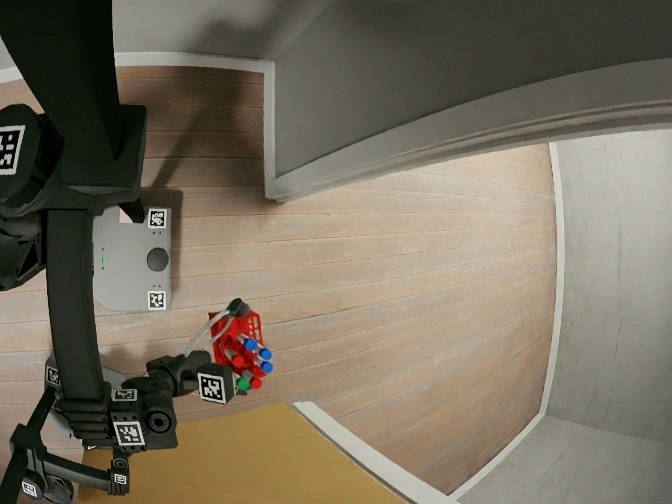

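Scene clock: 485.70 s.
r1.base_odometry: x=+0.700 y=-3.169 heading=-3.091 (m, m, rad; r1's odometry frame)
r1.turned_by_wheels: +0.000 (rad since the last result)
r1.turned_by_imu: +0.003 (rad since the last result)
r1.base_tilt: forward=+0.2 right=+0.1 (deg)
r1.lidar_m: 1.21 1.19 1.29 1.53 1.46 1.15 0.27 0.27 0.29 0.44 1.30 1.00
r1.head_depth_mm: 1174 1537 1547 1416 1319 1186 1124 / 1124 1448 1526 1405 1300 1178 1120 / 1069 1348 1524 1384 1324 - 1116 / 1011 1190 1489 1371 - - 1106 / 288 334 441 641 971 - 1095 / - 318 412 581 921 - 1089 / - 307 387 532 841 1161 1083
r1.base_status: not commanded
r1.joint_positions: lift_m=+0.310 arm_m=-0.001 wrist_yaw_rad=+3.055 wrist_pitch_rad=-0.489 wrist_roll_rad=+0.016 gripper_m=+0.037 head_pan_rad=-3.134 head_tilt_rad=-1.186
r1.joint_status: not commanded
r1.motor_effort: left_wheel=-7(6) right_wheel=-4(3) lift_m=+48(48) arm_m=+0(0) wrist_yaw_rad=-1(1) wrist_pitch_rad=+6(6) wrist_roll_rad=-1(0) gripper_m=+0(1) head_pan_rad=-3(3) head_tilt_rad=-7(7) (%)
r1.hand_pose: x=-0.0027 y=+0.0697 z=+0.3068 quat_wxyz=(+0.202, +0.698, +0.140, +0.673) (m; r1's base frame)
r1.wrist_depth_mm: - - - - - - - / - - - - - - - / 870 863 - 856 840 835 845 / 698 707 691 695 690 704 693 / 580 586 574 592 608 580 585 / 504 526 - - - 500 501 / 455 - - - 444 441 445
r2.base_odometry: x=-1.088 y=+5.132 heading=+1.830 (m, m, rad; r2's odometry frame)
r2.turned_by_wheels: +0.000 (rad since the last result)
r2.turned_by_imu: +0.004 (rad since the last result)
r2.base_tilt: forward=+1.1 right=+1.3 (deg)
r2.lidar_m: 2.77 2.82 2.51 2.04 0.58 0.46 2.58 0.92 0.73 1.10 2.29 2.95
r2.head_depth_mm: 2186 2452 2653 2275 1809 1500 1279 / 2147 2438 2664 2266 1806 1491 1279 / 2139 2411 2666 2275 1796 1501 1277 / 2119 2013 2563 2292 1803 1493 1276 / 2153 2377 2642 2271 1805 1498 1280 / 2137 2352 2581 2291 1856 1533 1253 / 1953 1868 1785 1709 1660 - -
r2.base_status: done
r2.joint_positions: lift_m=+0.919 arm_m=+0.003 wrist_yaw_rad=+1.570 wrist_pitch_rad=-0.720 wrist_roll_rad=+0.003 gripper_m=+0.086 head_pan_rad=+1.593 head_tilt_rad=-0.606
r2.joint_status: all done
r2.motor_effort: left_wheel=+0(6) right_wheel=+0(3) lift_m=+34(36) arm_m=-3(3) wrist_yaw_rad=+0(0) wrist_pitch_rad=+11(11) wrist_roll_rad=-1(2) gripper_m=-23(22) head_pan_rad=+5(59) head_tilt_rad=+3(26) (%)
r2.hand_pose: x=+0.1554 y=-0.1482 z=+0.8711 quat_wxyz=(+0.644, +0.644, -0.293, +0.290) (m; r2's base frame)
r2.wrist_depth_mm: - - - - - - - / - - - - - - - / - - - 137 - - - / - - 156 147 153 109 - / - - 146 95 137 97 - / - - 159 123 128 122 - / 936 931 146 160 176 922 920
r3.base_odometry: x=+5.142 y=+1.939 heading=-1.324 (m, m, rad; r3's odometry frame)
r3.turned_by_wheels: +0.000 (rad since the last result)
r3.turned_by_imu: +0.002 (rad since the last result)
r3.base_tilt: forward=+1.8 right=-0.8 (deg)
r3.lidar_m: 0.92 1.33 1.52 2.68 2.68 3.08 2.81 0.92 0.51 0.46 0.46 0.53
r3.head_depth_mm: 1796 1622 1486 1371 1268 1157 1095 / 1791 1633 1496 1361 1315 - 1114 / 1790 1643 1482 1378 - - 1098 / 1799 1630 1496 1368 1300 - 1112 / 1820 1651 1507 1382 1296 - 1109 / 1806 1648 1505 1382 1276 1209 1112 / 1834 1660 1510 1384 1287 1198 1115
r3.base_status: not commanded
r3.joint_positions: lift_m=+0.310 arm_m=+0.001 wrist_yaw_rad=+3.050 wrist_pitch_rad=-0.416 wrist_roll_rad=+0.013 gripper_m=+0.037 head_pan_rad=-3.137 head_tilt_rad=-1.193
r3.joint_status: not commanded
r3.motor_effort: left_wheel=-1(1) right_wheel=+1(1) lift_m=+26(26) arm_m=-2(2) wrist_yaw_rad=-1(1) wrist_pitch_rad=+5(5) wrist_roll_rad=+1(1) gripper_m=+0(0) head_pan_rad=-2(1) head_tilt_rad=-3(3) (%)
r3.hand_pose: x=-0.0008 y=+0.0782 z=+0.3230 quat_wxyz=(+0.179, +0.702, +0.114, +0.680) (m; r3's base frame)
r3.wrist_depth_mm: - - - - - - - / - - - - - - - / 987 967 951 920 926 930 912 / 784 757 750 748 731 720 730 / 633 625 - 610 630 595 605 / 538 531 - 540 - 513 513 / 468 - - - 450 442 446
pictures: r2_head_camera (sideways: a quarter turn clockwise sets it upright), r2_nav_camera (sideways: a quarter turn counterclockwise sets it upright)
camera_calibration (this result's frames):
r2_head_camera: T_world_to_cam=[[-0.0138951, -0.554896, -0.831804, 1.10349], [-0.999861, 0.015361, 0.00645519, -0.00233026], [0.00919536, 0.831778, -0.555032, 0.676243], [0, 0, 0, 1]] pos_world=[0.00678489, 0.0498737, 1.29324]
r2_nav_camera: T_world_to_cam=[[-0.0185609, 0.567426, 0.823215, -1.02727], [0.999764, 0.00127145, 0.0216652, 0.0149499], [0.0112467, 0.823423, -0.567316, 0.699497], [0, 0, 0, 1]] pos_world=[-0.0418805, 0.00689661, 1.24217]
Images, in order (width x height): r2_head_camera 896x504, r2_nav_camera 672x504.

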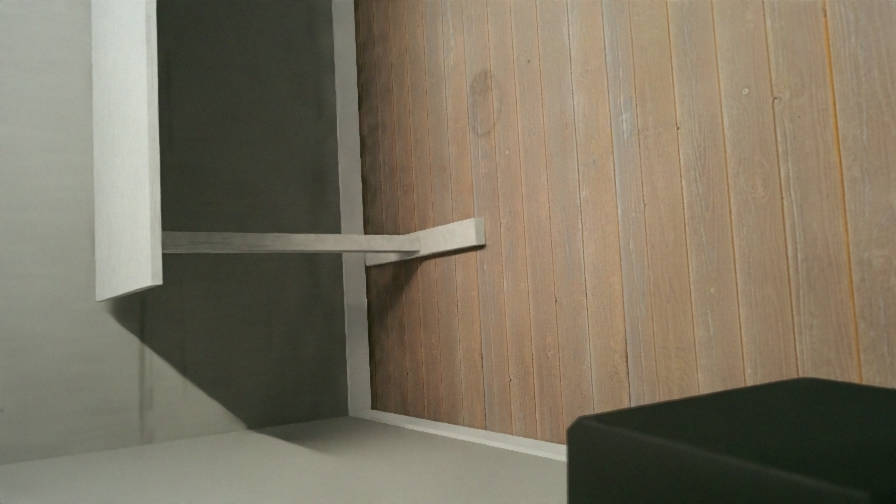

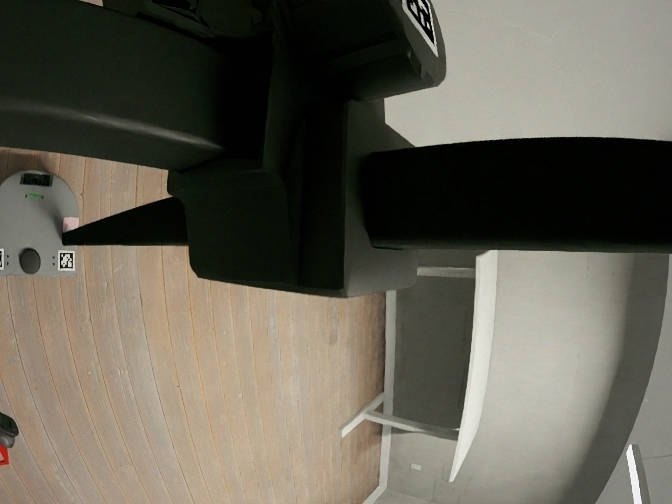

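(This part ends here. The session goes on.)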